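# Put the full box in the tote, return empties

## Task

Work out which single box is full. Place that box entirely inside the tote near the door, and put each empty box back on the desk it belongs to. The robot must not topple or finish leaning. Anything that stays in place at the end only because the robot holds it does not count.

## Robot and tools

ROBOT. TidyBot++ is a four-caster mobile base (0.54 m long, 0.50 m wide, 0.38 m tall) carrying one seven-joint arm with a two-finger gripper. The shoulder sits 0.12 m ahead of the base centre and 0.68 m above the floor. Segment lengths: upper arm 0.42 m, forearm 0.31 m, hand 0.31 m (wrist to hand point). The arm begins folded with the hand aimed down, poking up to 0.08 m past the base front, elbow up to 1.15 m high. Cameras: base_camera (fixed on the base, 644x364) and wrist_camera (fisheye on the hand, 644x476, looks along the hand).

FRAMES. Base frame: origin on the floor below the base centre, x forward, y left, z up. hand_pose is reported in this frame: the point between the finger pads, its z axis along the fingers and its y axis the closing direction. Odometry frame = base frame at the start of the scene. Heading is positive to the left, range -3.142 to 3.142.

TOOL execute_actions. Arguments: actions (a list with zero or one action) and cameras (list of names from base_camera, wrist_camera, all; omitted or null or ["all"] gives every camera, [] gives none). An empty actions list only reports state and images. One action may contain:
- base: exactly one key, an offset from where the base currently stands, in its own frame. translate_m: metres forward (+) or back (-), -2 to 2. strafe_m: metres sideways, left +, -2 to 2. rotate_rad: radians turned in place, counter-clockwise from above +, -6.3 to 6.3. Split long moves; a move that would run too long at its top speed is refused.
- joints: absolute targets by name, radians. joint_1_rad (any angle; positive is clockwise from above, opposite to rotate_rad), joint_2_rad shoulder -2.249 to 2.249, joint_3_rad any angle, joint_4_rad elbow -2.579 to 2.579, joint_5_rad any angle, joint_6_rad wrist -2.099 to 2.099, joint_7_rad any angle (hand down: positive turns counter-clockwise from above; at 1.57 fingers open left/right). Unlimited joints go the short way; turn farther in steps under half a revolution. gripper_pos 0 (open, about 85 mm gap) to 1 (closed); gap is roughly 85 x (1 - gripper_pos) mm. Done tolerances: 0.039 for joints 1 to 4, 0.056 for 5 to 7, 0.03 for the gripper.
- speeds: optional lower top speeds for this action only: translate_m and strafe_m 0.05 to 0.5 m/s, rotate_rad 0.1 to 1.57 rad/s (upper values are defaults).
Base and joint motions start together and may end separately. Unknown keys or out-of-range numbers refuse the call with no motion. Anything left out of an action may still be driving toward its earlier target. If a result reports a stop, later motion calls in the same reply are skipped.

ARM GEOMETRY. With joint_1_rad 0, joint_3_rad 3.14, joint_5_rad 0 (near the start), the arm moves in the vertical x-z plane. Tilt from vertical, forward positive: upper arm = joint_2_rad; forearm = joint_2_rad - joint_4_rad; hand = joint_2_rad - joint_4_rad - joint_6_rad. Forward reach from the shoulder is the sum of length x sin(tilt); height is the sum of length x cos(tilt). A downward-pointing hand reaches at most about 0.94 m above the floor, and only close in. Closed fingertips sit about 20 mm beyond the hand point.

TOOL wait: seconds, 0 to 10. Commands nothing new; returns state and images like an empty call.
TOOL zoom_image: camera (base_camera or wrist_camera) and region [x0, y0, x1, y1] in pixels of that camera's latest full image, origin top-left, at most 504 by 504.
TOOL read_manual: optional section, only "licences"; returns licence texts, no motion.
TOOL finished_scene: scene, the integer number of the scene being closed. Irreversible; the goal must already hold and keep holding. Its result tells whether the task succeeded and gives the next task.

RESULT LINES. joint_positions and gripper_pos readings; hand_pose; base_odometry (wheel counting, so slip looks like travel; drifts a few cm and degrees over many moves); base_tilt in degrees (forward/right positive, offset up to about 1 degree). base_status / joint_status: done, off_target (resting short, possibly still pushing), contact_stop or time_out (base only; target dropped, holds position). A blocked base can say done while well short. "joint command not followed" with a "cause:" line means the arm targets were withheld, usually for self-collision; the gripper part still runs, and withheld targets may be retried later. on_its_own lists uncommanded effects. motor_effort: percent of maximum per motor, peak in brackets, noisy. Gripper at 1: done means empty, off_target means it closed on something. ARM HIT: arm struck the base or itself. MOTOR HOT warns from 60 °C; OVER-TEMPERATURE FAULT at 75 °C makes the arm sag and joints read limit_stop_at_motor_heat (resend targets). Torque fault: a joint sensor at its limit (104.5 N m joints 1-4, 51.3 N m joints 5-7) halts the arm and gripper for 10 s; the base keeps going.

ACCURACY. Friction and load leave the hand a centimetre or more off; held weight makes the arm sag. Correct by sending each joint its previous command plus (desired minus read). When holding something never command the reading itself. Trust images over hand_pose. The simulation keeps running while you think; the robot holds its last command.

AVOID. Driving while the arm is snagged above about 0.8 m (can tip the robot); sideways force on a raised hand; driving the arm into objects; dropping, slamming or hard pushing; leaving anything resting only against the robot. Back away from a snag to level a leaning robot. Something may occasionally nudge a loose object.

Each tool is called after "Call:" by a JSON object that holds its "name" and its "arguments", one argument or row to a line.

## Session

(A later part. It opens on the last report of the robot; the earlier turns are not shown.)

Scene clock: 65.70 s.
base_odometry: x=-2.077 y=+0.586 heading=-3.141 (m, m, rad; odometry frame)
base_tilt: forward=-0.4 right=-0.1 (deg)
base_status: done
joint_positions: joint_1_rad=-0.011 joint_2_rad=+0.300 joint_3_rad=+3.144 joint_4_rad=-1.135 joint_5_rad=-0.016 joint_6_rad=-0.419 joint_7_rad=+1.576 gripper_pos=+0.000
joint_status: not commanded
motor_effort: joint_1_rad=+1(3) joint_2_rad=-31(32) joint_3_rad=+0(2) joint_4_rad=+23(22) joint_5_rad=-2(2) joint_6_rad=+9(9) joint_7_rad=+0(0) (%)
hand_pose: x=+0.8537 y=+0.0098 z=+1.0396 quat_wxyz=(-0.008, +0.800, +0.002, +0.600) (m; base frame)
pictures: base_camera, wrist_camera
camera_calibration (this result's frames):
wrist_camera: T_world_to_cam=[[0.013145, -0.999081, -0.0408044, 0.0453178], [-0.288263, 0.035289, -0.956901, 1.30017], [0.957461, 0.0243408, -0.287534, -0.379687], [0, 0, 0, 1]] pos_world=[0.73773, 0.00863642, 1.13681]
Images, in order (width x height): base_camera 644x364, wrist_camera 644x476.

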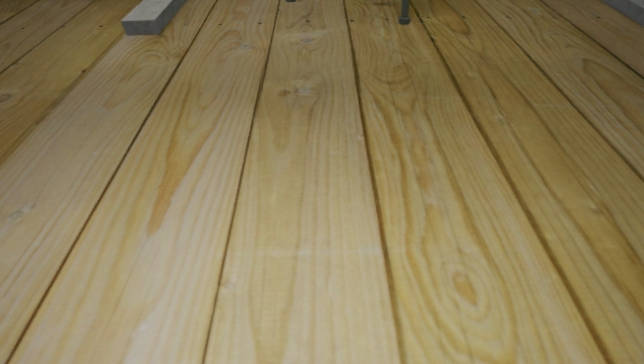

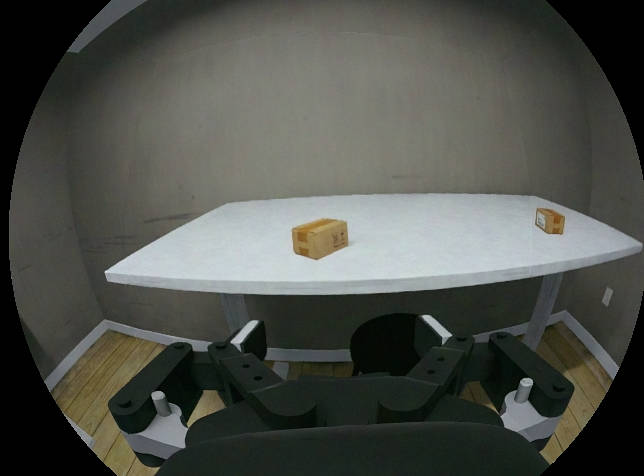

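Call:
{"name": "execute_actions", "arguments": {
  "actions": [
    {"base":{"strafe_m":0.95},"speeds":{"strafe_m":0.3}}
  ]
}}

Scene clock: 71.70 s.
base_odometry: x=-2.076 y=-0.364 heading=-3.141 (m, m, rad; odometry frame)
base_tilt: forward=-0.4 right=-0.1 (deg)
base_status: done
joint_positions: joint_1_rad=-0.011 joint_2_rad=+0.300 joint_3_rad=+3.145 joint_4_rad=-1.135 joint_5_rad=-0.016 joint_6_rad=-0.419 joint_7_rad=+1.576 gripper_pos=+0.000
joint_status: not commanded
motor_effort: joint_1_rad=+1(4) joint_2_rad=-30(31) joint_3_rad=+1(1) joint_4_rad=+22(23) joint_5_rad=+0(1) joint_6_rad=+9(9) joint_7_rad=+0(0) (%)
hand_pose: x=+0.8537 y=+0.0094 z=+1.0396 quat_wxyz=(-0.007, +0.800, +0.002, +0.600) (m; base frame)
pictures: base_camera, wrist_camera
camera_calibration (this result's frames):
wrist_camera: T_world_to_cam=[[0.0125267, -0.999101, -0.040507, 0.0451551], [-0.288239, 0.0351826, -0.956912, 1.30017], [0.957477, 0.0236626, -0.287539, -0.379693], [0, 0, 0, 1]] pos_world=[0.737742, 0.0083556, 1.1368]
Images, in order (width x height): base_camera 644x364, wrist_camera 644x476.

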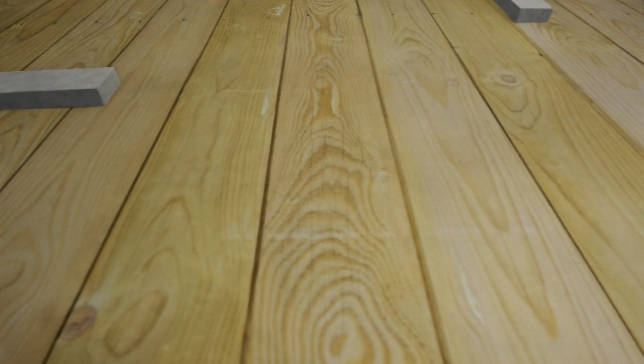

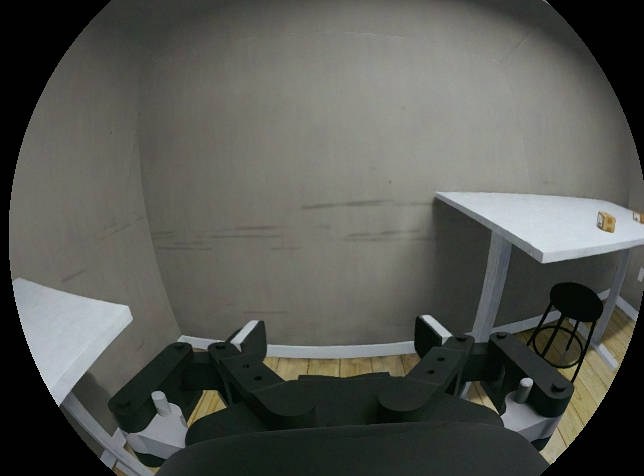

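Call:
{"name": "execute_actions", "arguments": {
  "actions": [
    {"base":{"rotate_rad":-0.68},"speeds":{"rotate_rad":0.6}}
  ],
  "cameras": []
}}

Call:
{"name": "execute_actions", "arguments": {
  "actions": [
    {"base":{"translate_m":0.35},"speeds":{"translate_m":0.2}}
  ]
}}

Scene clock: 74.10 s.
base_odometry: x=-2.076 y=-0.364 heading=+2.462 (m, m, rad; odometry frame)
base_tilt: forward=-0.5 right=-0.1 (deg)
base_status: done
joint_positions: joint_1_rad=-0.008 joint_2_rad=+0.300 joint_3_rad=+3.152 joint_4_rad=-1.135 joint_5_rad=-0.015 joint_6_rad=-0.419 joint_7_rad=+1.576 gripper_pos=+0.000
joint_status: not commanded
motor_effort: joint_1_rad=+1(3) joint_2_rad=-31(32) joint_3_rad=+0(3) joint_4_rad=+22(23) joint_5_rad=-1(1) joint_6_rad=+9(9) joint_7_rad=+0(0) (%)
hand_pose: x=+0.8538 y=+0.0031 z=+1.0396 quat_wxyz=(-0.003, +0.800, -0.001, +0.600) (m; base frame)
pictures: none
No camera images: the call's "cameras" was empty. Leave "cameras" out to get every camera's image.

Scene clock: 76.63 s.
base_odometry: x=-2.348 y=-0.143 heading=+2.462 (m, m, rad; odometry frame)
base_tilt: forward=-0.4 right=-0.1 (deg)
base_status: done
joint_positions: joint_1_rad=-0.008 joint_2_rad=+0.302 joint_3_rad=+3.152 joint_4_rad=-1.135 joint_5_rad=-0.015 joint_6_rad=-0.419 joint_7_rad=+1.576 gripper_pos=+0.000
joint_status: not commanded
motor_effort: joint_1_rad=+1(1) joint_2_rad=-31(33) joint_3_rad=+1(0) joint_4_rad=+22(24) joint_5_rad=-1(1) joint_6_rad=+9(10) joint_7_rad=+0(0) (%)
hand_pose: x=+0.8544 y=+0.0031 z=+1.0386 quat_wxyz=(-0.003, +0.800, -0.001, +0.600) (m; base frame)
pictures: base_camera, wrist_camera
camera_calibration (this result's frames):
wrist_camera: T_world_to_cam=[[0.00284468, -0.999286, -0.0376857, 0.0440672], [-0.289041, 0.0352556, -0.956667, 1.30002], [0.957312, 0.0136141, -0.288734, -0.379162], [0, 0, 0, 1]] pos_world=[0.73861, 0.00336468, 1.13587]
Images, in order (width x height): base_camera 644x364, wrist_camera 644x476.

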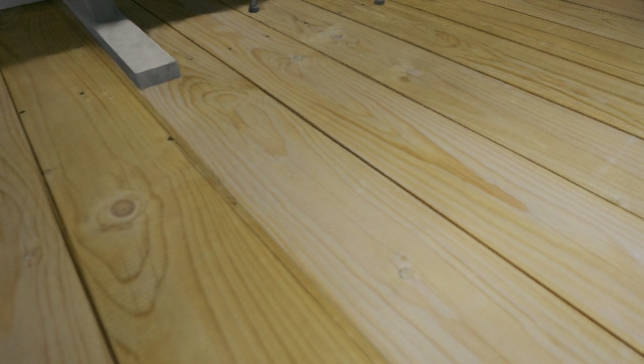

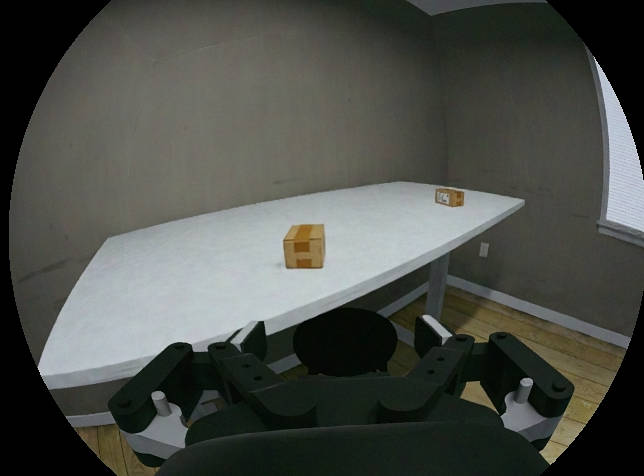

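Call:
{"name": "execute_actions", "arguments": {
  "actions": [
    {"base":{"strafe_m":0.038}}
  ],
  "cameras": []
}}

Call:
{"name": "execute_actions", "arguments": {
  "actions": [
    {"base":{"translate_m":0.17},"joints":{"joint_2_rad":0.34},"speeds":{"translate_m":0.1}}
  ]
}}

Scene clock: 77.97 s.
base_odometry: x=-2.372 y=-0.173 heading=+2.462 (m, m, rad; odometry frame)
base_tilt: forward=-0.4 right=-0.1 (deg)
base_status: done
joint_positions: joint_1_rad=-0.013 joint_2_rad=+0.302 joint_3_rad=+3.152 joint_4_rad=-1.135 joint_5_rad=-0.015 joint_6_rad=-0.419 joint_7_rad=+1.576 gripper_pos=+0.000
joint_status: not commanded
motor_effort: joint_1_rad=+1(2) joint_2_rad=-31(32) joint_3_rad=+1(2) joint_4_rad=+23(23) joint_5_rad=-1(2) joint_6_rad=+9(9) joint_7_rad=+0(0) (%)
hand_pose: x=+0.8544 y=+0.0072 z=+1.0386 quat_wxyz=(-0.005, +0.800, +0.001, +0.600) (m; base frame)
pictures: none
No camera images: the call's "cameras" was empty. Leave "cameras" out to get every camera's image.

Scene clock: 80.23 s.
base_odometry: x=-2.505 y=-0.066 heading=+2.462 (m, m, rad; odometry frame)
base_tilt: forward=-0.4 right=-0.1 (deg)
base_status: done
joint_positions: joint_1_rad=-0.013 joint_2_rad=+0.341 joint_3_rad=+3.152 joint_4_rad=-1.134 joint_5_rad=-0.015 joint_6_rad=-0.418 joint_7_rad=+1.576 gripper_pos=+0.000
joint_status: all done
motor_effort: joint_1_rad=+1(0) joint_2_rad=-32(35) joint_3_rad=+0(0) joint_4_rad=+23(24) joint_5_rad=-1(2) joint_6_rad=+9(10) joint_7_rad=+0(0) (%)
hand_pose: x=+0.8678 y=+0.0074 z=+1.0101 quat_wxyz=(-0.005, +0.811, +0.001, +0.585) (m; base frame)
pictures: base_camera, wrist_camera
camera_calibration (this result's frames):
wrist_camera: T_world_to_cam=[[0.00701693, -0.999278, -0.037336, 0.0432808], [-0.325398, 0.0330231, -0.945, 1.29627], [0.945551, 0.0187801, -0.324932, -0.353561], [0, 0, 0, 1]] pos_world=[0.755811, 0.00708263, 1.11171]
Images, in order (width x height): base_camera 644x364, wrist_camera 644x476.

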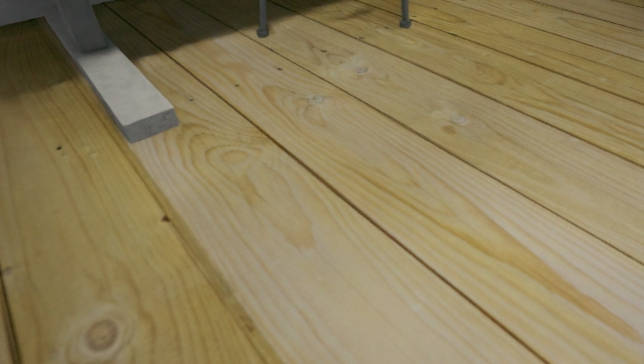

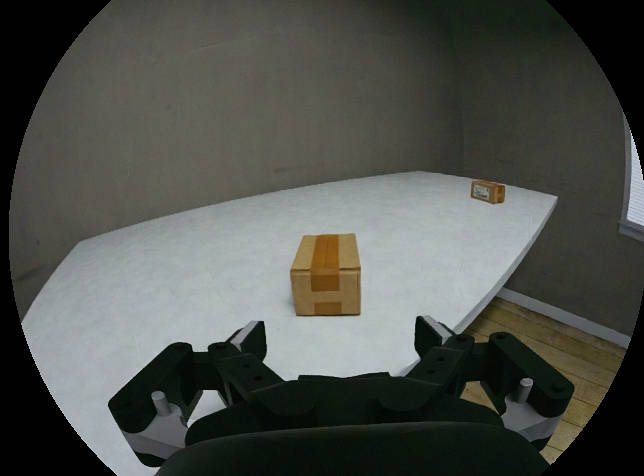

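Call:
{"name": "execute_actions", "arguments": {
  "actions": [
    {"base":{"translate_m":0.13},"speeds":{"translate_m":0.06}}
  ],
  "cameras": ["wrist_camera"]
}}

Call:
{"name": "execute_actions", "arguments": {
  "actions": [
    {"joints":{"gripper_pos":1}}
  ],
  "cameras": []
}}

Call:
{"name": "execute_actions", "arguments": {
  "actions": [
    {"joints":{"joint_2_rad":0.30}}
  ],
  "cameras": ["wrist_camera"]
}}

Scene clock: 83.20 s.
base_odometry: x=-2.606 y=+0.016 heading=+2.462 (m, m, rad; odometry frame)
base_tilt: forward=-0.4 right=-0.1 (deg)
base_status: done
joint_positions: joint_1_rad=-0.013 joint_2_rad=+0.340 joint_3_rad=+3.152 joint_4_rad=-1.134 joint_5_rad=-0.015 joint_6_rad=-0.418 joint_7_rad=+1.576 gripper_pos=+0.000
joint_status: not commanded
motor_effort: joint_1_rad=+1(2) joint_2_rad=-31(35) joint_3_rad=+0(0) joint_4_rad=+23(23) joint_5_rad=-1(0) joint_6_rad=+9(9) joint_7_rad=+0(0) (%)
hand_pose: x=+0.8678 y=+0.0074 z=+1.0102 quat_wxyz=(-0.005, +0.811, +0.001, +0.585) (m; base frame)
pictures: wrist_camera
camera_calibration (this result's frames):
wrist_camera: T_world_to_cam=[[0.00702249, -0.999278, -0.0373368, 0.0432804], [-0.325248, 0.033025, -0.945052, 1.29628], [0.945603, 0.0187803, -0.324781, -0.353681], [0, 0, 0, 1]] pos_world=[0.755751, 0.00708169, 1.1118]
Images, in order (width x height): wrist_camera 644x476.

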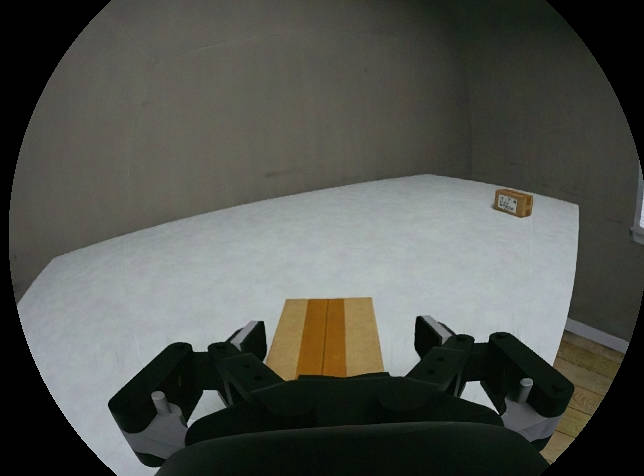

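Scene clock: 84.30 s.
base_odometry: x=-2.606 y=+0.016 heading=+2.462 (m, m, rad; odometry frame)
base_tilt: forward=-0.4 right=-0.1 (deg)
base_status: not commanded
joint_positions: joint_1_rad=-0.013 joint_2_rad=+0.340 joint_3_rad=+3.152 joint_4_rad=-1.134 joint_5_rad=-0.015 joint_6_rad=-0.418 joint_7_rad=+1.576 gripper_pos=+0.361
joint_status: gripper_pos off_target (ended at +0.361, target +1.000)
motor_effort: joint_1_rad=+1(1) joint_2_rad=-32(33) joint_3_rad=+0(0) joint_4_rad=+22(23) joint_5_rad=-2(1) joint_6_rad=+9(9) joint_7_rad=+0(0) (%)
hand_pose: x=+0.8678 y=+0.0074 z=+1.0105 quat_wxyz=(-0.005, +0.811, +0.001, +0.585) (m; base frame)
pictures: none
No camera images: the call's "cameras" was empty. Leave "cameras" out to get every camera's image.

Scene clock: 85.17 s.
base_odometry: x=-2.606 y=+0.016 heading=+2.462 (m, m, rad; odometry frame)
base_tilt: forward=-0.4 right=-0.1 (deg)
base_status: not commanded
joint_positions: joint_1_rad=-0.013 joint_2_rad=+0.307 joint_3_rad=+3.152 joint_4_rad=-1.134 joint_5_rad=-0.015 joint_6_rad=-0.418 joint_7_rad=+1.576 gripper_pos=+0.361
joint_status: all done
motor_effort: joint_1_rad=+1(1) joint_2_rad=-31(34) joint_3_rad=+0(0) joint_4_rad=+23(22) joint_5_rad=+0(1) joint_6_rad=+9(10) joint_7_rad=+0(0) (%)
hand_pose: x=+0.8566 y=+0.0072 z=+1.0349 quat_wxyz=(-0.005, +0.801, +0.001, +0.598) (m; base frame)
pictures: wrist_camera
camera_calibration (this result's frames):
wrist_camera: T_world_to_cam=[[0.00826814, -0.999261, -0.0375266, 0.0432579], [-0.29356, 0.0334487, -0.955355, 1.29946], [0.955905, 0.0189153, -0.293067, -0.376708], [0, 0, 0, 1]] pos_world=[0.741211, 0.00688605, 1.13267]
Images, in order (width x height): wrist_camera 644x476.

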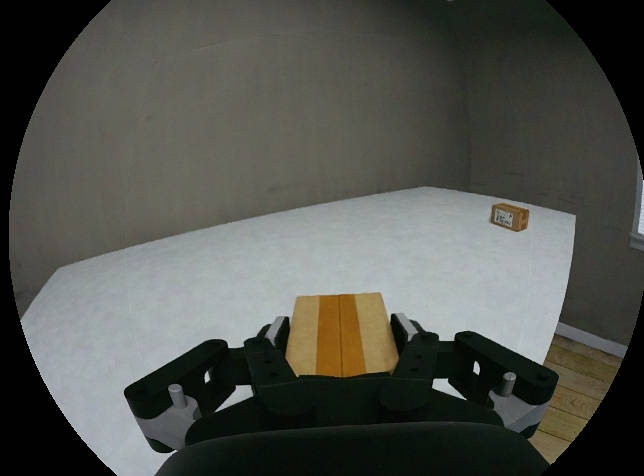

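Call:
{"name": "execute_actions", "arguments": {
  "actions": [
    {"joints":{"joint_2_rad":0.34}}
  ],
  "cameras": []
}}

Call:
{"name": "execute_actions", "arguments": {
  "actions": [
    {"joints":{"gripper_pos":0}}
  ],
  "cameras": []
}}

Call:
{"name": "execute_actions", "arguments": {
  "actions": [
    {"base":{"translate_m":-0.65},"speeds":{"translate_m":0.25}}
  ],
  "cameras": []
}}

Call:
{"name": "execute_actions", "arguments": {
  "actions": [
    {"base":{"rotate_rad":2.25},"joints":{"joint_2_rad":0.0,"joint_4_rad":-1.3,"joint_6_rad":-0.5},"speeds":{"rotate_rad":0.5}}
  ]
}}

Scene clock: 86.27 s.
base_odometry: x=-2.606 y=+0.016 heading=+2.462 (m, m, rad; odometry frame)
base_tilt: forward=-0.4 right=-0.1 (deg)
base_status: not commanded
joint_positions: joint_1_rad=-0.013 joint_2_rad=+0.338 joint_3_rad=+3.152 joint_4_rad=-1.134 joint_5_rad=-0.015 joint_6_rad=-0.418 joint_7_rad=+1.576 gripper_pos=+0.361
joint_status: all done
motor_effort: joint_1_rad=+0(1) joint_2_rad=-32(34) joint_3_rad=+0(0) joint_4_rad=+23(22) joint_5_rad=-1(1) joint_6_rad=+9(10) joint_7_rad=+0(0) (%)
hand_pose: x=+0.8669 y=+0.0074 z=+1.0125 quat_wxyz=(-0.005, +0.810, +0.001, +0.586) (m; base frame)
pictures: none
No camera images: the call's "cameras" was empty. Leave "cameras" out to get every camera's image.

Scene clock: 87.37 s.
base_odometry: x=-2.606 y=+0.016 heading=+2.462 (m, m, rad; odometry frame)
base_tilt: forward=-0.4 right=-0.1 (deg)
base_status: not commanded
joint_positions: joint_1_rad=-0.013 joint_2_rad=+0.338 joint_3_rad=+3.152 joint_4_rad=-1.134 joint_5_rad=-0.015 joint_6_rad=-0.418 joint_7_rad=+1.576 gripper_pos=+0.000
joint_status: all done
motor_effort: joint_1_rad=+1(1) joint_2_rad=-31(33) joint_3_rad=+1(1) joint_4_rad=+22(22) joint_5_rad=-1(1) joint_6_rad=+9(9) joint_7_rad=+0(0) (%)
hand_pose: x=+0.8669 y=+0.0074 z=+1.0125 quat_wxyz=(-0.005, +0.810, +0.001, +0.586) (m; base frame)
pictures: none
No camera images: the call's "cameras" was empty. Leave "cameras" out to get every camera's image.

Scene clock: 90.87 s.
base_odometry: x=-2.100 y=-0.393 heading=+2.462 (m, m, rad; odometry frame)
base_tilt: forward=-0.4 right=-0.1 (deg)
base_status: done
joint_positions: joint_1_rad=-0.013 joint_2_rad=+0.338 joint_3_rad=+3.152 joint_4_rad=-1.134 joint_5_rad=-0.015 joint_6_rad=-0.418 joint_7_rad=+1.576 gripper_pos=+0.000
joint_status: not commanded
motor_effort: joint_1_rad=+1(1) joint_2_rad=-31(35) joint_3_rad=+0(1) joint_4_rad=+22(23) joint_5_rad=-1(1) joint_6_rad=+9(9) joint_7_rad=+0(0) (%)
hand_pose: x=+0.8670 y=+0.0072 z=+1.0123 quat_wxyz=(-0.005, +0.810, +0.001, +0.586) (m; base frame)
pictures: none
No camera images: the call's "cameras" was empty. Leave "cameras" out to get every camera's image.

Scene clock: 96.03 s.
base_odometry: x=-2.100 y=-0.393 heading=-1.571 (m, m, rad; odometry frame)
base_tilt: forward=-0.4 right=-0.1 (deg)
base_status: done
joint_positions: joint_1_rad=-0.012 joint_2_rad=-0.003 joint_3_rad=+3.153 joint_4_rad=-1.278 joint_5_rad=-0.015 joint_6_rad=-0.475 joint_7_rad=+1.576 gripper_pos=+0.000
joint_status: all done
motor_effort: joint_1_rad=+1(2) joint_2_rad=-19(35) joint_3_rad=+1(2) joint_4_rad=+22(23) joint_5_rad=-1(1) joint_6_rad=+9(10) joint_7_rad=+0(0) (%)
hand_pose: x=+0.7250 y=+0.0041 z=+1.1387 quat_wxyz=(-0.005, +0.768, +0.000, +0.641) (m; base frame)
pictures: base_camera, wrist_camera
camera_calibration (this result's frames):
wrist_camera: T_world_to_cam=[[0.0105016, -0.999166, -0.039456, 0.0456631], [-0.187829, 0.0367847, -0.981513, 1.31327], [0.982146, 0.0177184, -0.187286, -0.359901], [0, 0, 0, 1]] pos_world=[0.599665, 0.00369364, 1.22339]
Images, in order (width x height): base_camera 644x364, wrist_camera 644x476.

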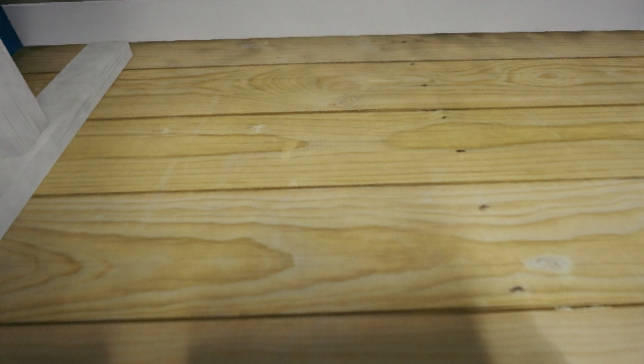

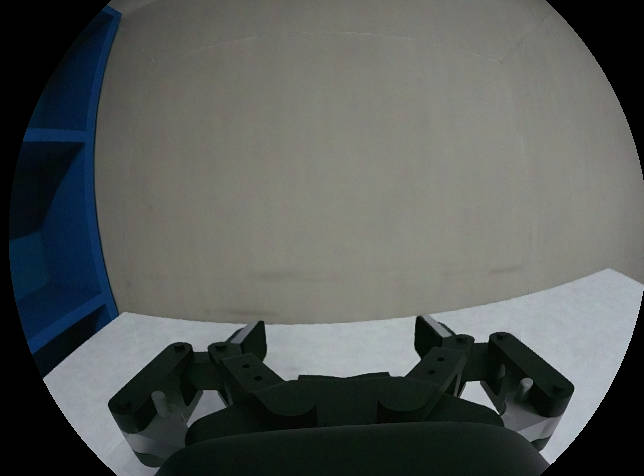

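Call:
{"name": "execute_actions", "arguments": {
  "actions": [
    {"base":{"translate_m":-0.7},"joints":{"joint_6_rad":-0.65},"speeds":{"translate_m":0.3}}
  ]
}}

Scene clock: 99.50 s.
base_odometry: x=-2.100 y=+0.307 heading=-1.571 (m, m, rad; odometry frame)
base_tilt: forward=-0.4 right=-0.1 (deg)
base_status: done
joint_positions: joint_1_rad=-0.012 joint_2_rad=-0.003 joint_3_rad=+3.153 joint_4_rad=-1.287 joint_5_rad=-0.015 joint_6_rad=-0.639 joint_7_rad=+1.576 gripper_pos=+0.000
joint_status: all done
motor_effort: joint_1_rad=+1(1) joint_2_rad=-20(23) joint_3_rad=+1(0) joint_4_rad=+22(23) joint_5_rad=-2(1) joint_6_rad=+9(10) joint_7_rad=+0(0) (%)
hand_pose: x=+0.7118 y=+0.0047 z=+1.0842 quat_wxyz=(-0.006, +0.820, +0.000, +0.572) (m; base frame)
pictures: base_camera, wrist_camera
camera_calibration (this result's frames):
wrist_camera: T_world_to_cam=[[0.00599897, -0.999181, -0.0400113, 0.0480966], [-0.353632, 0.0353068, -0.934718, 1.32452], [0.935366, 0.0197566, -0.35313, -0.144038], [0, 0, 0, 1]] pos_world=[0.602831, 0.00413849, 1.18911]
Images, in order (width x height): base_camera 644x364, wrist_camera 644x476.

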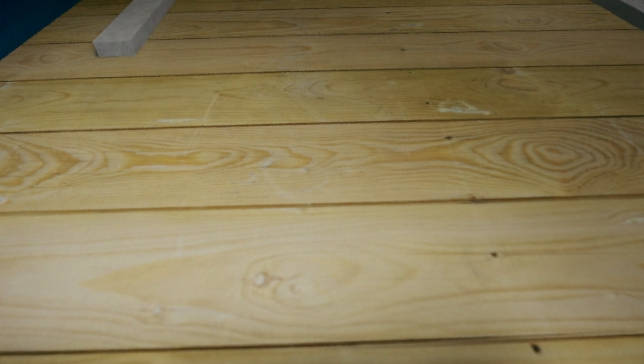

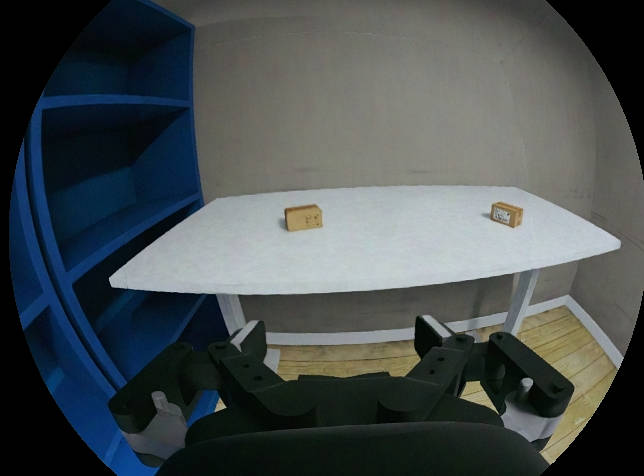

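Call:
{"name": "execute_actions", "arguments": {
  "actions": [
    {"base":{"strafe_m":-0.56},"joints":{"joint_1_rad":-0.01,"joint_2_rad":0.3,"joint_3_rad":3.14,"joint_4_rad":-1.12,"joint_6_rad":-0.40},"speeds":{"strafe_m":0.3}}
  ]
}}

Scene clock: 103.53 s.
base_odometry: x=-2.660 y=+0.307 heading=-1.571 (m, m, rad; odometry frame)
base_tilt: forward=-0.4 right=-0.1 (deg)
base_status: done
joint_positions: joint_1_rad=-0.010 joint_2_rad=+0.305 joint_3_rad=+3.153 joint_4_rad=-1.143 joint_5_rad=-0.015 joint_6_rad=-0.425 joint_7_rad=+1.576 gripper_pos=+0.000
joint_status: all done
motor_effort: joint_1_rad=+1(4) joint_2_rad=-30(34) joint_3_rad=+0(4) joint_4_rad=+23(24) joint_5_rad=-1(1) joint_6_rad=+9(10) joint_7_rad=+0(0) (%)
hand_pose: x=+0.8548 y=+0.0040 z=+1.0285 quat_wxyz=(-0.003, +0.806, -0.001, +0.592) (m; base frame)
pictures: base_camera, wrist_camera
camera_calibration (this result's frames):
wrist_camera: T_world_to_cam=[[0.00334088, -0.999307, -0.0370808, 0.0436058], [-0.306981, 0.0342657, -0.951099, 1.3001], [0.95171, 0.0145606, -0.306654, -0.359228], [0, 0, 0, 1]] pos_world=[0.740842, 0.00425722, 1.12798]
Images, in order (width x height): base_camera 644x364, wrist_camera 644x476.

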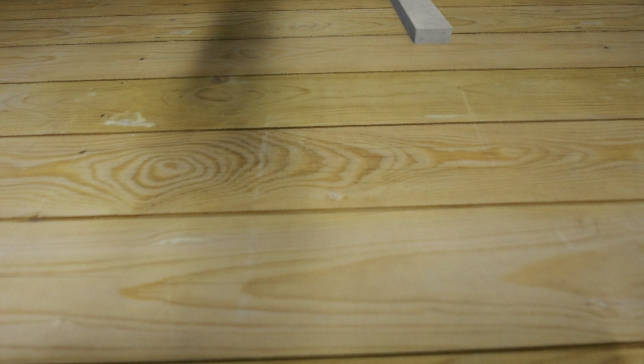

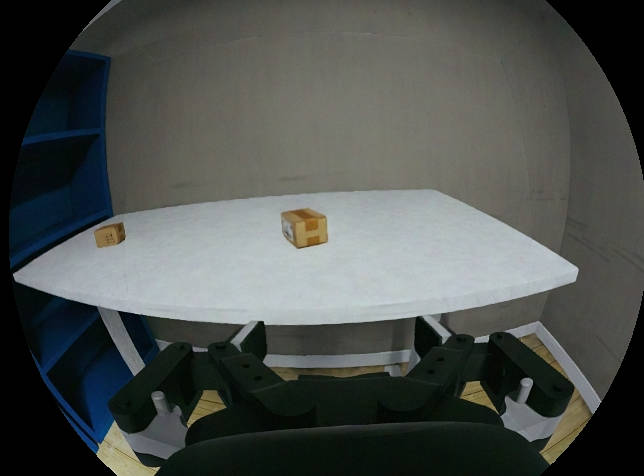

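Call:
{"name": "execute_actions", "arguments": {
  "actions": [
    {"base":{"rotate_rad":0.1},"joints":{"joint_2_rad":0.28},"speeds":{"rotate_rad":0.3}}
  ],
  "cameras": []
}}

Call:
{"name": "execute_actions", "arguments": {
  "actions": [
    {"base":{"strafe_m":-0.07},"speeds":{"strafe_m":0.1}}
  ],
  "cameras": []
}}

Call:
{"name": "execute_actions", "arguments": {
  "actions": [
    {"base":{"translate_m":0.18},"speeds":{"translate_m":0.1}}
  ]
}}

Scene clock: 105.17 s.
base_odometry: x=-2.661 y=+0.307 heading=-1.471 (m, m, rad; odometry frame)
base_tilt: forward=-0.4 right=-0.1 (deg)
base_status: done
joint_positions: joint_1_rad=-0.014 joint_2_rad=+0.289 joint_3_rad=+3.147 joint_4_rad=-1.141 joint_5_rad=-0.015 joint_6_rad=-0.424 joint_7_rad=+1.576 gripper_pos=+0.000
joint_status: all done
motor_effort: joint_1_rad=+1(2) joint_2_rad=-30(32) joint_3_rad=+1(2) joint_4_rad=+23(24) joint_5_rad=-1(1) joint_6_rad=+9(9) joint_7_rad=+0(0) (%)
hand_pose: x=+0.8492 y=+0.0106 z=+1.0418 quat_wxyz=(-0.007, +0.800, +0.003, +0.600) (m; base frame)
pictures: none
No camera images: the call's "cameras" was empty. Leave "cameras" out to get every camera's image.

Scene clock: 106.47 s.
base_odometry: x=-2.730 y=+0.300 heading=-1.470 (m, m, rad; odometry frame)
base_tilt: forward=-0.4 right=-0.1 (deg)
base_status: done
joint_positions: joint_1_rad=-0.012 joint_2_rad=+0.289 joint_3_rad=+3.147 joint_4_rad=-1.141 joint_5_rad=-0.015 joint_6_rad=-0.424 joint_7_rad=+1.576 gripper_pos=+0.000
joint_status: not commanded
motor_effort: joint_1_rad=+1(4) joint_2_rad=-31(31) joint_3_rad=+0(3) joint_4_rad=+22(23) joint_5_rad=-2(2) joint_6_rad=+9(9) joint_7_rad=+0(0) (%)
hand_pose: x=+0.8492 y=+0.0085 z=+1.0418 quat_wxyz=(-0.006, +0.800, +0.002, +0.600) (m; base frame)
pictures: none
No camera images: the call's "cameras" was empty. Leave "cameras" out to get every camera's image.

Scene clock: 108.83 s.
base_odometry: x=-2.712 y=+0.121 heading=-1.470 (m, m, rad; odometry frame)
base_tilt: forward=-0.4 right=-0.1 (deg)
base_status: done
joint_positions: joint_1_rad=-0.012 joint_2_rad=+0.284 joint_3_rad=+3.147 joint_4_rad=-1.140 joint_5_rad=-0.015 joint_6_rad=-0.423 joint_7_rad=+1.576 gripper_pos=+0.000
joint_status: not commanded
motor_effort: joint_1_rad=+0(2) joint_2_rad=-30(34) joint_3_rad=+1(1) joint_4_rad=+23(23) joint_5_rad=-1(2) joint_6_rad=+9(10) joint_7_rad=+0(0) (%)
hand_pose: x=+0.8474 y=+0.0085 z=+1.0464 quat_wxyz=(-0.006, +0.798, +0.002, +0.603) (m; base frame)
pictures: base_camera, wrist_camera
camera_calibration (this result's frames):
wrist_camera: T_world_to_cam=[[0.0113448, -0.999185, -0.0387467, 0.0437413], [-0.282468, 0.0339687, -0.958675, 1.30187], [0.95921, 0.0218207, -0.281852, -0.379159], [0, 0, 0, 1]] pos_world=[0.730934, 0.00775632, 1.1429]
Images, in order (width x height): base_camera 644x364, wrist_camera 644x476.

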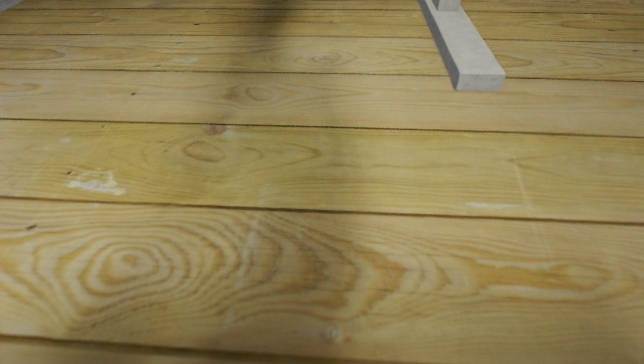

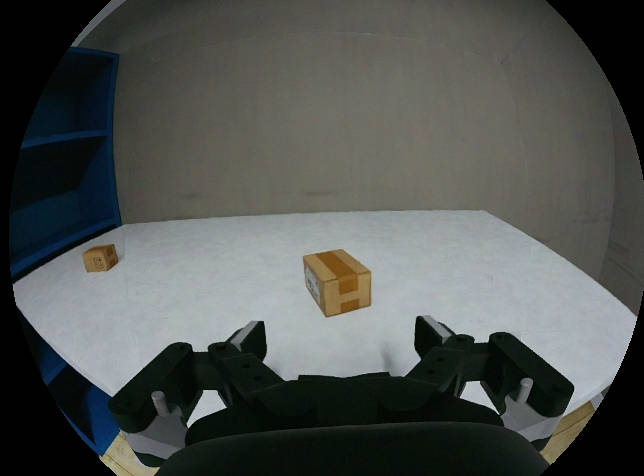

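Call:
{"name": "execute_actions", "arguments": {
  "actions": [
    {"base":{"strafe_m":-0.012},"joints":{"joint_2_rad":0.335}}
  ],
  "cameras": []
}}

Call:
{"name": "execute_actions", "arguments": {
  "actions": [
    {"base":{"translate_m":0.12},"speeds":{"translate_m":0.06}}
  ]
}}

Scene clock: 110.27 s.
base_odometry: x=-2.724 y=+0.120 heading=-1.470 (m, m, rad; odometry frame)
base_tilt: forward=-0.4 right=-0.1 (deg)
base_status: done
joint_positions: joint_1_rad=-0.009 joint_2_rad=+0.334 joint_3_rad=+3.147 joint_4_rad=-1.138 joint_5_rad=-0.015 joint_6_rad=-0.423 joint_7_rad=+1.576 gripper_pos=+0.000
joint_status: all done
motor_effort: joint_1_rad=+1(4) joint_2_rad=-33(34) joint_3_rad=+0(3) joint_4_rad=+23(23) joint_5_rad=+0(1) joint_6_rad=+9(9) joint_7_rad=+0(0) (%)
hand_pose: x=+0.8648 y=+0.0068 z=+1.0113 quat_wxyz=(-0.005, +0.812, +0.001, +0.584) (m; base frame)
pictures: none
No camera images: the call's "cameras" was empty. Leave "cameras" out to get every camera's image.

Scene clock: 112.77 s.
base_odometry: x=-2.712 y=+0.000 heading=-1.470 (m, m, rad; odometry frame)
base_tilt: forward=-0.4 right=-0.1 (deg)
base_status: done
joint_positions: joint_1_rad=-0.009 joint_2_rad=+0.335 joint_3_rad=+3.147 joint_4_rad=-1.138 joint_5_rad=-0.015 joint_6_rad=-0.422 joint_7_rad=+1.576 gripper_pos=+0.000
joint_status: not commanded
motor_effort: joint_1_rad=+1(2) joint_2_rad=-31(34) joint_3_rad=+0(0) joint_4_rad=+22(24) joint_5_rad=-1(2) joint_6_rad=+9(9) joint_7_rad=+0(0) (%)
hand_pose: x=+0.8653 y=+0.0068 z=+1.0106 quat_wxyz=(-0.005, +0.812, +0.001, +0.584) (m; base frame)
pictures: base_camera, wrist_camera
camera_calibration (this result's frames):
wrist_camera: T_world_to_cam=[[0.00693787, -0.999227, -0.0386897, 0.0441961], [-0.327673, 0.0342828, -0.944169, 1.29711], [0.944766, 0.0192281, -0.327182, -0.347986], [0, 0, 0, 1]] pos_world=[0.753486, 0.00638461, 1.11255]
Images, in order (width x height): base_camera 644x364, wrist_camera 644x476.

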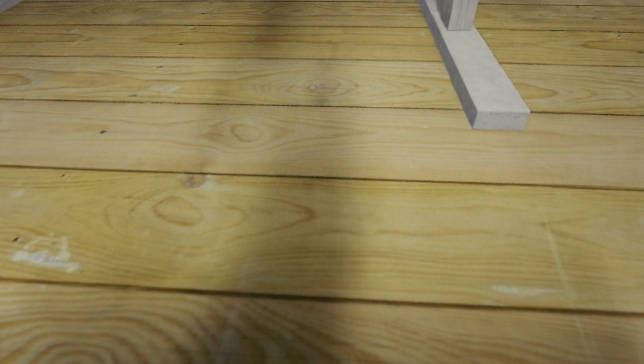

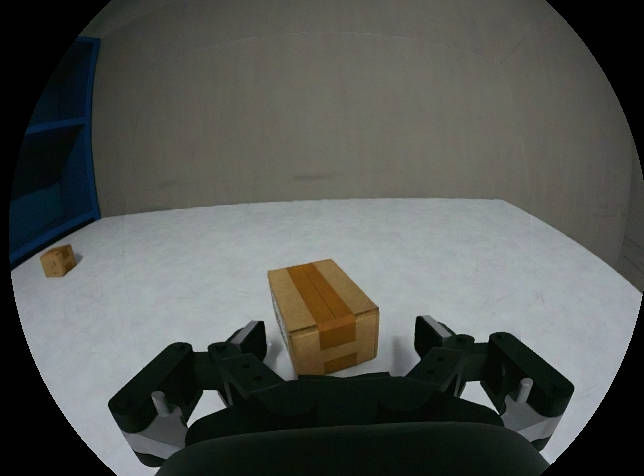

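Call:
{"name": "execute_actions", "arguments": {
  "actions": [
    {"base":{"translate_m":0.06},"speeds":{"translate_m":0.05}}
  ],
  "cameras": ["wrist_camera"]
}}

Call:
{"name": "execute_actions", "arguments": {
  "actions": [
    {"joints":{"gripper_pos":1}}
  ],
  "cameras": ["wrist_camera"]
}}

Call:
{"name": "execute_actions", "arguments": {
  "actions": [
    {"joints":{"joint_2_rad":0.29}}
  ],
  "cameras": ["wrist_camera"]
}}

Scene clock: 114.63 s.
base_odometry: x=-2.706 y=-0.060 heading=-1.470 (m, m, rad; odometry frame)
base_tilt: forward=-0.4 right=-0.1 (deg)
base_status: done
joint_positions: joint_1_rad=-0.009 joint_2_rad=+0.335 joint_3_rad=+3.147 joint_4_rad=-1.138 joint_5_rad=-0.015 joint_6_rad=-0.422 joint_7_rad=+1.576 gripper_pos=+0.000
joint_status: not commanded
motor_effort: joint_1_rad=+1(0) joint_2_rad=-32(35) joint_3_rad=+0(0) joint_4_rad=+22(23) joint_5_rad=-1(2) joint_6_rad=+9(9) joint_7_rad=+0(0) (%)
hand_pose: x=+0.8653 y=+0.0068 z=+1.0107 quat_wxyz=(-0.005, +0.812, +0.001, +0.584) (m; base frame)
pictures: wrist_camera
camera_calibration (this result's frames):
wrist_camera: T_world_to_cam=[[0.00694404, -0.999227, -0.0386893, 0.0441924], [-0.327458, 0.0342847, -0.944243, 1.29707], [0.94484, 0.019226, -0.326967, -0.348272], [0, 0, 0, 1]] pos_world=[0.753492, 0.00638424, 1.11259]
Images, in order (width x height): wrist_camera 644x476.

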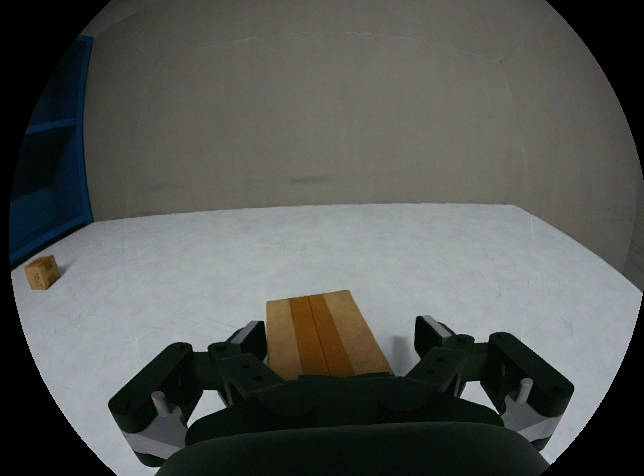

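Scene clock: 115.73 s.
base_odometry: x=-2.706 y=-0.060 heading=-1.470 (m, m, rad; odometry frame)
base_tilt: forward=-0.4 right=-0.1 (deg)
base_status: not commanded
joint_positions: joint_1_rad=-0.009 joint_2_rad=+0.335 joint_3_rad=+3.147 joint_4_rad=-1.137 joint_5_rad=-0.015 joint_6_rad=-0.421 joint_7_rad=+1.576 gripper_pos=+0.350
joint_status: gripper_pos off_target (ended at +0.350, target +1.000)
motor_effort: joint_1_rad=+1(1) joint_2_rad=-32(32) joint_3_rad=+0(0) joint_4_rad=+22(22) joint_5_rad=+0(1) joint_6_rad=+9(9) joint_7_rad=+0(0) (%)
hand_pose: x=+0.8654 y=+0.0068 z=+1.0115 quat_wxyz=(-0.005, +0.811, +0.001, +0.584) (m; base frame)
pictures: wrist_camera
camera_calibration (this result's frames):
wrist_camera: T_world_to_cam=[[0.00700127, -0.999227, -0.0386859, 0.0441649], [-0.325701, 0.0342985, -0.944851, 1.29694], [0.945447, 0.0192152, -0.325209, -0.350438], [0, 0, 0, 1]] pos_world=[0.753426, 0.00638132, 1.11316]
Images, in order (width x height): wrist_camera 644x476.

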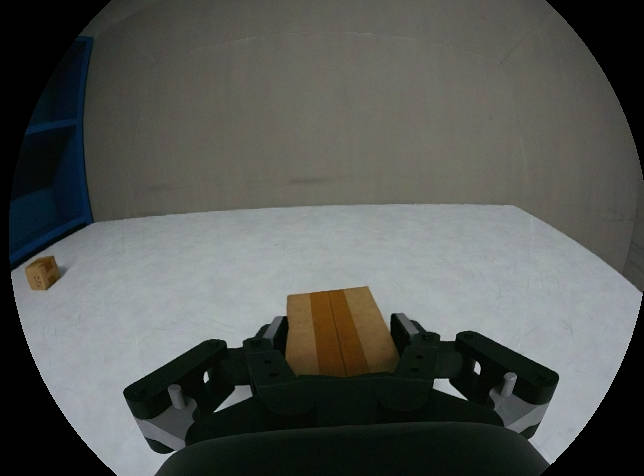

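Scene clock: 116.60 s.
base_odometry: x=-2.706 y=-0.060 heading=-1.470 (m, m, rad; odometry frame)
base_tilt: forward=-0.4 right=-0.1 (deg)
base_status: not commanded
joint_positions: joint_1_rad=-0.009 joint_2_rad=+0.296 joint_3_rad=+3.147 joint_4_rad=-1.137 joint_5_rad=-0.015 joint_6_rad=-0.421 joint_7_rad=+1.576 gripper_pos=+0.350
joint_status: all done
motor_effort: joint_1_rad=+1(1) joint_2_rad=-30(34) joint_3_rad=+0(0) joint_4_rad=+22(23) joint_5_rad=+0(1) joint_6_rad=+9(9) joint_7_rad=+0(0) (%)
hand_pose: x=+0.8520 y=+0.0067 z=+1.0409 quat_wxyz=(-0.005, +0.800, +0.001, +0.601) (m; base frame)
pictures: wrist_camera
camera_calibration (this result's frames):
wrist_camera: T_world_to_cam=[[0.00854745, -0.999213, -0.0387301, 0.0440053], [-0.287753, 0.0346354, -0.957078, 1.30076], [0.957667, 0.0193253, -0.28723, -0.37814], [0, 0, 0, 1]] pos_world=[0.736053, 0.00622597, 1.13802]
Images, in order (width x height): wrist_camera 644x476.

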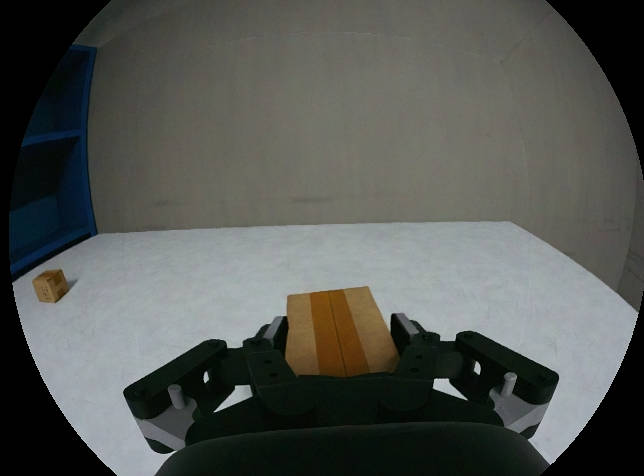

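Call:
{"name": "zoom_image", "arguments": {
  "camera": "wrist_camera",
  "region": [10, 240, 130, 330]
}}

Call:
{"name": "execute_actions", "arguments": {
  "actions": [
    {"joints":{"joint_2_rad":0.337}}
  ],
  "cameras": []
}}

Call:
{"name": "execute_actions", "arguments": {
  "actions": [
    {"joints":{"gripper_pos":0}}
  ],
  "cameras": []
}}

Call:
{"name": "execute_actions", "arguments": {
  "actions": [
    {"base":{"translate_m":-0.4},"speeds":{"translate_m":0.25}}
  ],
  "cameras": []
}}

Call:
{"name": "execute_actions", "arguments": {
  "actions": [
    {"base":{"strafe_m":0.65},"joints":{"joint_2_rad":0.28},"speeds":{"strafe_m":0.3}}
  ]
}}

Region (10, 240, 130, 330) of wrist_camera's 644x476 image, scaled by 4.200; it fills the top 378 rows of this view, and the rest is white.

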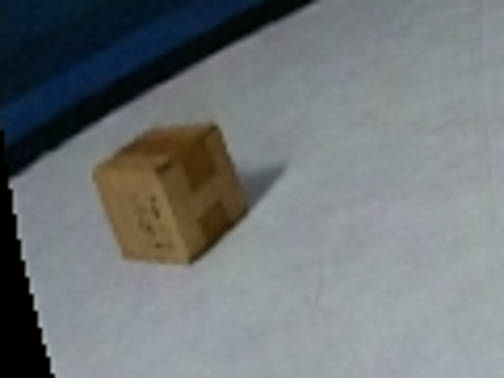

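Scene clock: 118.20 s.
base_odometry: x=-2.706 y=-0.060 heading=-1.470 (m, m, rad; odometry frame)
base_tilt: forward=-0.4 right=-0.1 (deg)
base_status: not commanded
joint_positions: joint_1_rad=-0.009 joint_2_rad=+0.336 joint_3_rad=+3.147 joint_4_rad=-1.136 joint_5_rad=-0.015 joint_6_rad=-0.421 joint_7_rad=+1.576 gripper_pos=+0.350
joint_status: all done
motor_effort: joint_1_rad=+1(1) joint_2_rad=-32(34) joint_3_rad=+0(0) joint_4_rad=+22(22) joint_5_rad=+0(1) joint_6_rad=+9(10) joint_7_rad=+0(0) (%)
hand_pose: x=+0.8657 y=+0.0068 z=+1.0116 quat_wxyz=(-0.005, +0.811, +0.001, +0.585) (m; base frame)
pictures: none
No camera images: the call's "cameras" was empty. Leave "cameras" out to get every camera's image.

Scene clock: 119.30 s.
base_odometry: x=-2.706 y=-0.060 heading=-1.470 (m, m, rad; odometry frame)
base_tilt: forward=-0.4 right=-0.1 (deg)
base_status: not commanded
joint_positions: joint_1_rad=-0.009 joint_2_rad=+0.336 joint_3_rad=+3.147 joint_4_rad=-1.136 joint_5_rad=-0.015 joint_6_rad=-0.421 joint_7_rad=+1.576 gripper_pos=+0.000
joint_status: all done
motor_effort: joint_1_rad=+1(1) joint_2_rad=-32(32) joint_3_rad=+0(0) joint_4_rad=+22(22) joint_5_rad=+0(1) joint_6_rad=+9(9) joint_7_rad=+0(0) (%)
hand_pose: x=+0.8657 y=+0.0068 z=+1.0116 quat_wxyz=(-0.005, +0.811, +0.001, +0.585) (m; base frame)
pictures: none
No camera images: the call's "cameras" was empty. Leave "cameras" out to get every camera's image.

Scene clock: 121.80 s.
base_odometry: x=-2.747 y=+0.338 heading=-1.470 (m, m, rad; odometry frame)
base_tilt: forward=-0.4 right=-0.1 (deg)
base_status: done
joint_positions: joint_1_rad=-0.009 joint_2_rad=+0.334 joint_3_rad=+3.147 joint_4_rad=-1.136 joint_5_rad=-0.015 joint_6_rad=-0.420 joint_7_rad=+1.576 gripper_pos=+0.000
joint_status: not commanded
motor_effort: joint_1_rad=+1(3) joint_2_rad=-32(35) joint_3_rad=+0(2) joint_4_rad=+22(22) joint_5_rad=-2(1) joint_6_rad=+9(9) joint_7_rad=+0(0) (%)
hand_pose: x=+0.8654 y=+0.0067 z=+1.0127 quat_wxyz=(-0.005, +0.811, +0.001, +0.585) (m; base frame)
pictures: none
No camera images: the call's "cameras" was empty. Leave "cameras" out to get every camera's image.

Scene clock: 124.97 s.
base_odometry: x=-2.100 y=+0.404 heading=-1.470 (m, m, rad; odometry frame)
base_tilt: forward=-0.4 right=-0.1 (deg)
base_status: done
joint_positions: joint_1_rad=-0.010 joint_2_rad=+0.281 joint_3_rad=+3.147 joint_4_rad=-1.135 joint_5_rad=-0.015 joint_6_rad=-0.420 joint_7_rad=+1.576 gripper_pos=+0.000
joint_status: all done
motor_effort: joint_1_rad=+1(2) joint_2_rad=-30(34) joint_3_rad=+0(2) joint_4_rad=+22(23) joint_5_rad=-1(1) joint_6_rad=+9(9) joint_7_rad=+0(0) (%)
hand_pose: x=+0.8466 y=+0.0075 z=+1.0533 quat_wxyz=(-0.006, +0.794, +0.001, +0.608) (m; base frame)
pictures: base_camera, wrist_camera
camera_calibration (this result's frames):
wrist_camera: T_world_to_cam=[[0.010371, -0.999202, -0.0385631, 0.0435914], [-0.270778, 0.034318, -0.96203, 1.30188], [0.962586, 0.0204192, -0.270206, -0.391517], [0, 0, 0, 1]] pos_world=[0.728937, 0.00687303, 1.14834]
Images, in order (width x height): base_camera 644x364, wrist_camera 644x476.

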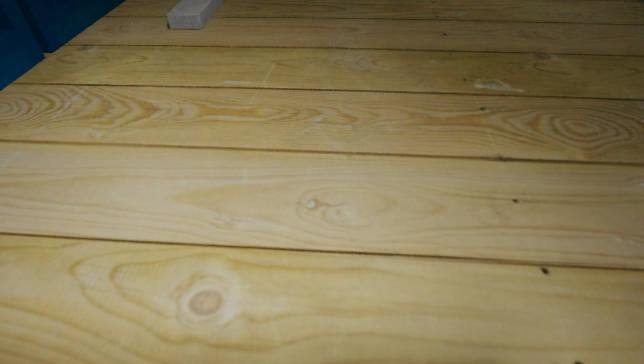

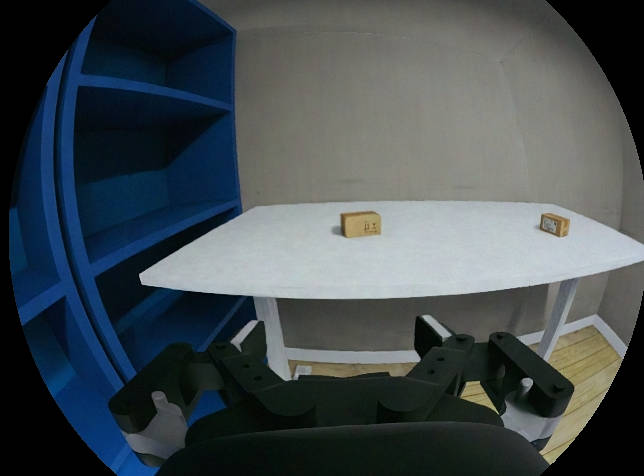

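Call:
{"name": "execute_actions", "arguments": {
  "actions": [
    {"base":{"strafe_m":-0.04},"joints":{"gripper_pos":1}}
  ],
  "cameras": []
}}

Call:
{"name": "execute_actions", "arguments": {
  "actions": [
    {"base":{"translate_m":0.3},"speeds":{"translate_m":0.15}}
  ],
  "cameras": []
}}

Call:
{"name": "execute_actions", "arguments": {
  "actions": [
    {"base":{"translate_m":0.06},"joints":{"joint_2_rad":0.335},"speeds":{"translate_m":0.06}}
  ],
  "cameras": ["wrist_camera"]
}}

Scene clock: 126.63 s.
base_odometry: x=-2.140 y=+0.400 heading=-1.470 (m, m, rad; odometry frame)
base_tilt: forward=-0.4 right=-0.1 (deg)
base_status: done
joint_positions: joint_1_rad=-0.006 joint_2_rad=+0.281 joint_3_rad=+3.147 joint_4_rad=-1.135 joint_5_rad=-0.015 joint_6_rad=-0.420 joint_7_rad=+1.576 gripper_pos=+0.999
joint_status: all done
motor_effort: joint_1_rad=+1(4) joint_2_rad=-30(31) joint_3_rad=+0(2) joint_4_rad=+22(23) joint_5_rad=-1(1) joint_6_rad=+9(9) joint_7_rad=+0(0) (%)
hand_pose: x=+0.8466 y=+0.0041 z=+1.0533 quat_wxyz=(-0.004, +0.794, -0.001, +0.608) (m; base frame)
pictures: none
No camera images: the call's "cameras" was empty. Leave "cameras" out to get every camera's image.

Scene clock: 129.30 s.
base_odometry: x=-2.109 y=+0.101 heading=-1.470 (m, m, rad; odometry frame)
base_tilt: forward=-0.4 right=-0.1 (deg)
base_status: done
joint_positions: joint_1_rad=-0.006 joint_2_rad=+0.282 joint_3_rad=+3.147 joint_4_rad=-1.135 joint_5_rad=-0.015 joint_6_rad=-0.419 joint_7_rad=+1.576 gripper_pos=+0.999
joint_status: not commanded
motor_effort: joint_1_rad=+1(0) joint_2_rad=-30(33) joint_3_rad=+1(0) joint_4_rad=+22(25) joint_5_rad=+0(1) joint_6_rad=+9(10) joint_7_rad=+0(0) (%)
hand_pose: x=+0.8471 y=+0.0041 z=+1.0527 quat_wxyz=(-0.004, +0.794, -0.001, +0.607) (m; base frame)
pictures: none
No camera images: the call's "cameras" was empty. Leave "cameras" out to get every camera's image.

Scene clock: 130.80 s.
base_odometry: x=-2.103 y=+0.041 heading=-1.470 (m, m, rad; odometry frame)
base_tilt: forward=-0.5 right=-0.1 (deg)
base_status: done
joint_positions: joint_1_rad=-0.006 joint_2_rad=+0.337 joint_3_rad=+3.147 joint_4_rad=-1.133 joint_5_rad=-0.015 joint_6_rad=-0.419 joint_7_rad=+1.576 gripper_pos=+0.999
joint_status: all done
motor_effort: joint_1_rad=+1(2) joint_2_rad=-31(34) joint_3_rad=+0(0) joint_4_rad=+23(24) joint_5_rad=-2(1) joint_6_rad=+9(10) joint_7_rad=+0(0) (%)
hand_pose: x=+0.8667 y=+0.0042 z=+1.0129 quat_wxyz=(-0.004, +0.810, -0.001, +0.586) (m; base frame)
pictures: wrist_camera
camera_calibration (this result's frames):
wrist_camera: T_world_to_cam=[[0.00367245, -0.999252, -0.0385062, 0.0443278], [-0.322104, 0.0352721, -0.946047, 1.29689], [0.946697, 0.0158773, -0.321733, -0.3557], [0, 0, 0, 1]] pos_world=[0.754311, 0.00419814, 1.11418]
Images, in order (width x height): wrist_camera 644x476.

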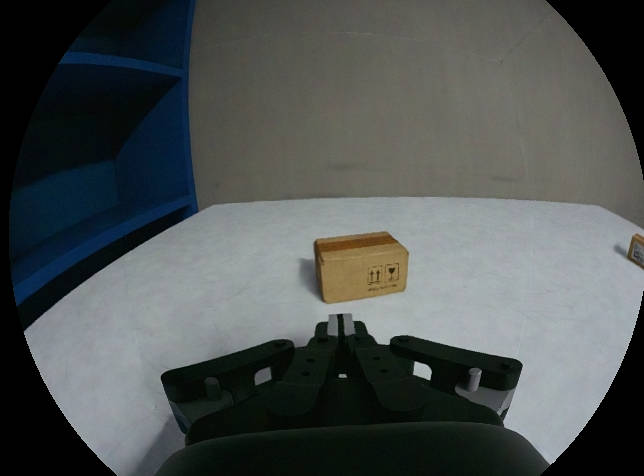

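Call:
{"name": "execute_actions", "arguments": {
  "actions": [
    {"base":{"strafe_m":0.008}}
  ],
  "cameras": []
}}

Call:
{"name": "execute_actions", "arguments": {
  "actions": [
    {"base":{"translate_m":0.11},"speeds":{"translate_m":0.05}}
  ],
  "cameras": ["wrist_camera"]
}}

Scene clock: 131.67 s.
base_odometry: x=-2.095 y=+0.042 heading=-1.470 (m, m, rad; odometry frame)
base_tilt: forward=-0.4 right=-0.1 (deg)
base_status: done
joint_positions: joint_1_rad=-0.008 joint_2_rad=+0.337 joint_3_rad=+3.147 joint_4_rad=-1.133 joint_5_rad=-0.015 joint_6_rad=-0.419 joint_7_rad=+1.576 gripper_pos=+0.999
joint_status: not commanded
motor_effort: joint_1_rad=+1(2) joint_2_rad=-34(33) joint_3_rad=+0(3) joint_4_rad=+23(23) joint_5_rad=+0(2) joint_6_rad=+9(9) joint_7_rad=+0(0) (%)
hand_pose: x=+0.8667 y=+0.0059 z=+1.0129 quat_wxyz=(-0.005, +0.810, +0.000, +0.586) (m; base frame)
pictures: none
No camera images: the call's "cameras" was empty. Leave "cameras" out to get every camera's image.

Scene clock: 134.33 s.
base_odometry: x=-2.084 y=-0.067 heading=-1.470 (m, m, rad; odometry frame)
base_tilt: forward=-0.4 right=-0.1 (deg)
base_status: done
joint_positions: joint_1_rad=-0.008 joint_2_rad=+0.336 joint_3_rad=+3.147 joint_4_rad=-1.133 joint_5_rad=-0.015 joint_6_rad=-0.419 joint_7_rad=+1.576 gripper_pos=+0.999
joint_status: not commanded
motor_effort: joint_1_rad=+0(2) joint_2_rad=-33(33) joint_3_rad=+1(0) joint_4_rad=+22(24) joint_5_rad=-1(0) joint_6_rad=+9(9) joint_7_rad=+0(0) (%)
hand_pose: x=+0.8663 y=+0.0058 z=+1.0140 quat_wxyz=(-0.005, +0.810, +0.000, +0.587) (m; base frame)
pictures: wrist_camera
camera_calibration (this result's frames):
wrist_camera: T_world_to_cam=[[0.00592814, -0.999244, -0.0384112, 0.0439543], [-0.320733, 0.0344825, -0.946542, 1.29699], [0.947151, 0.017931, -0.320287, -0.356895], [0, 0, 0, 1]] pos_world=[0.753762, 0.00559696, 1.11504]
Images, in order (width x height): wrist_camera 644x476.

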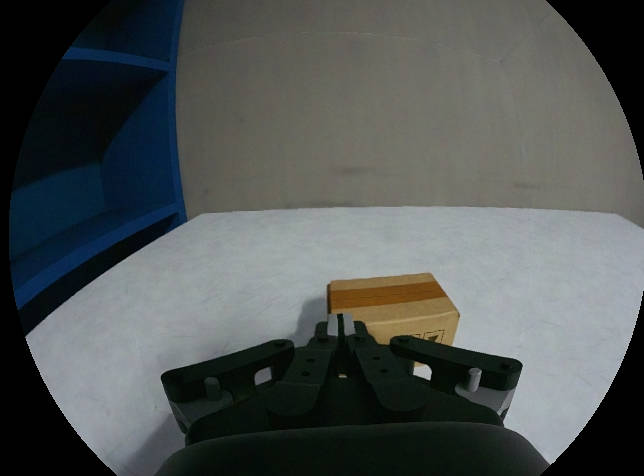

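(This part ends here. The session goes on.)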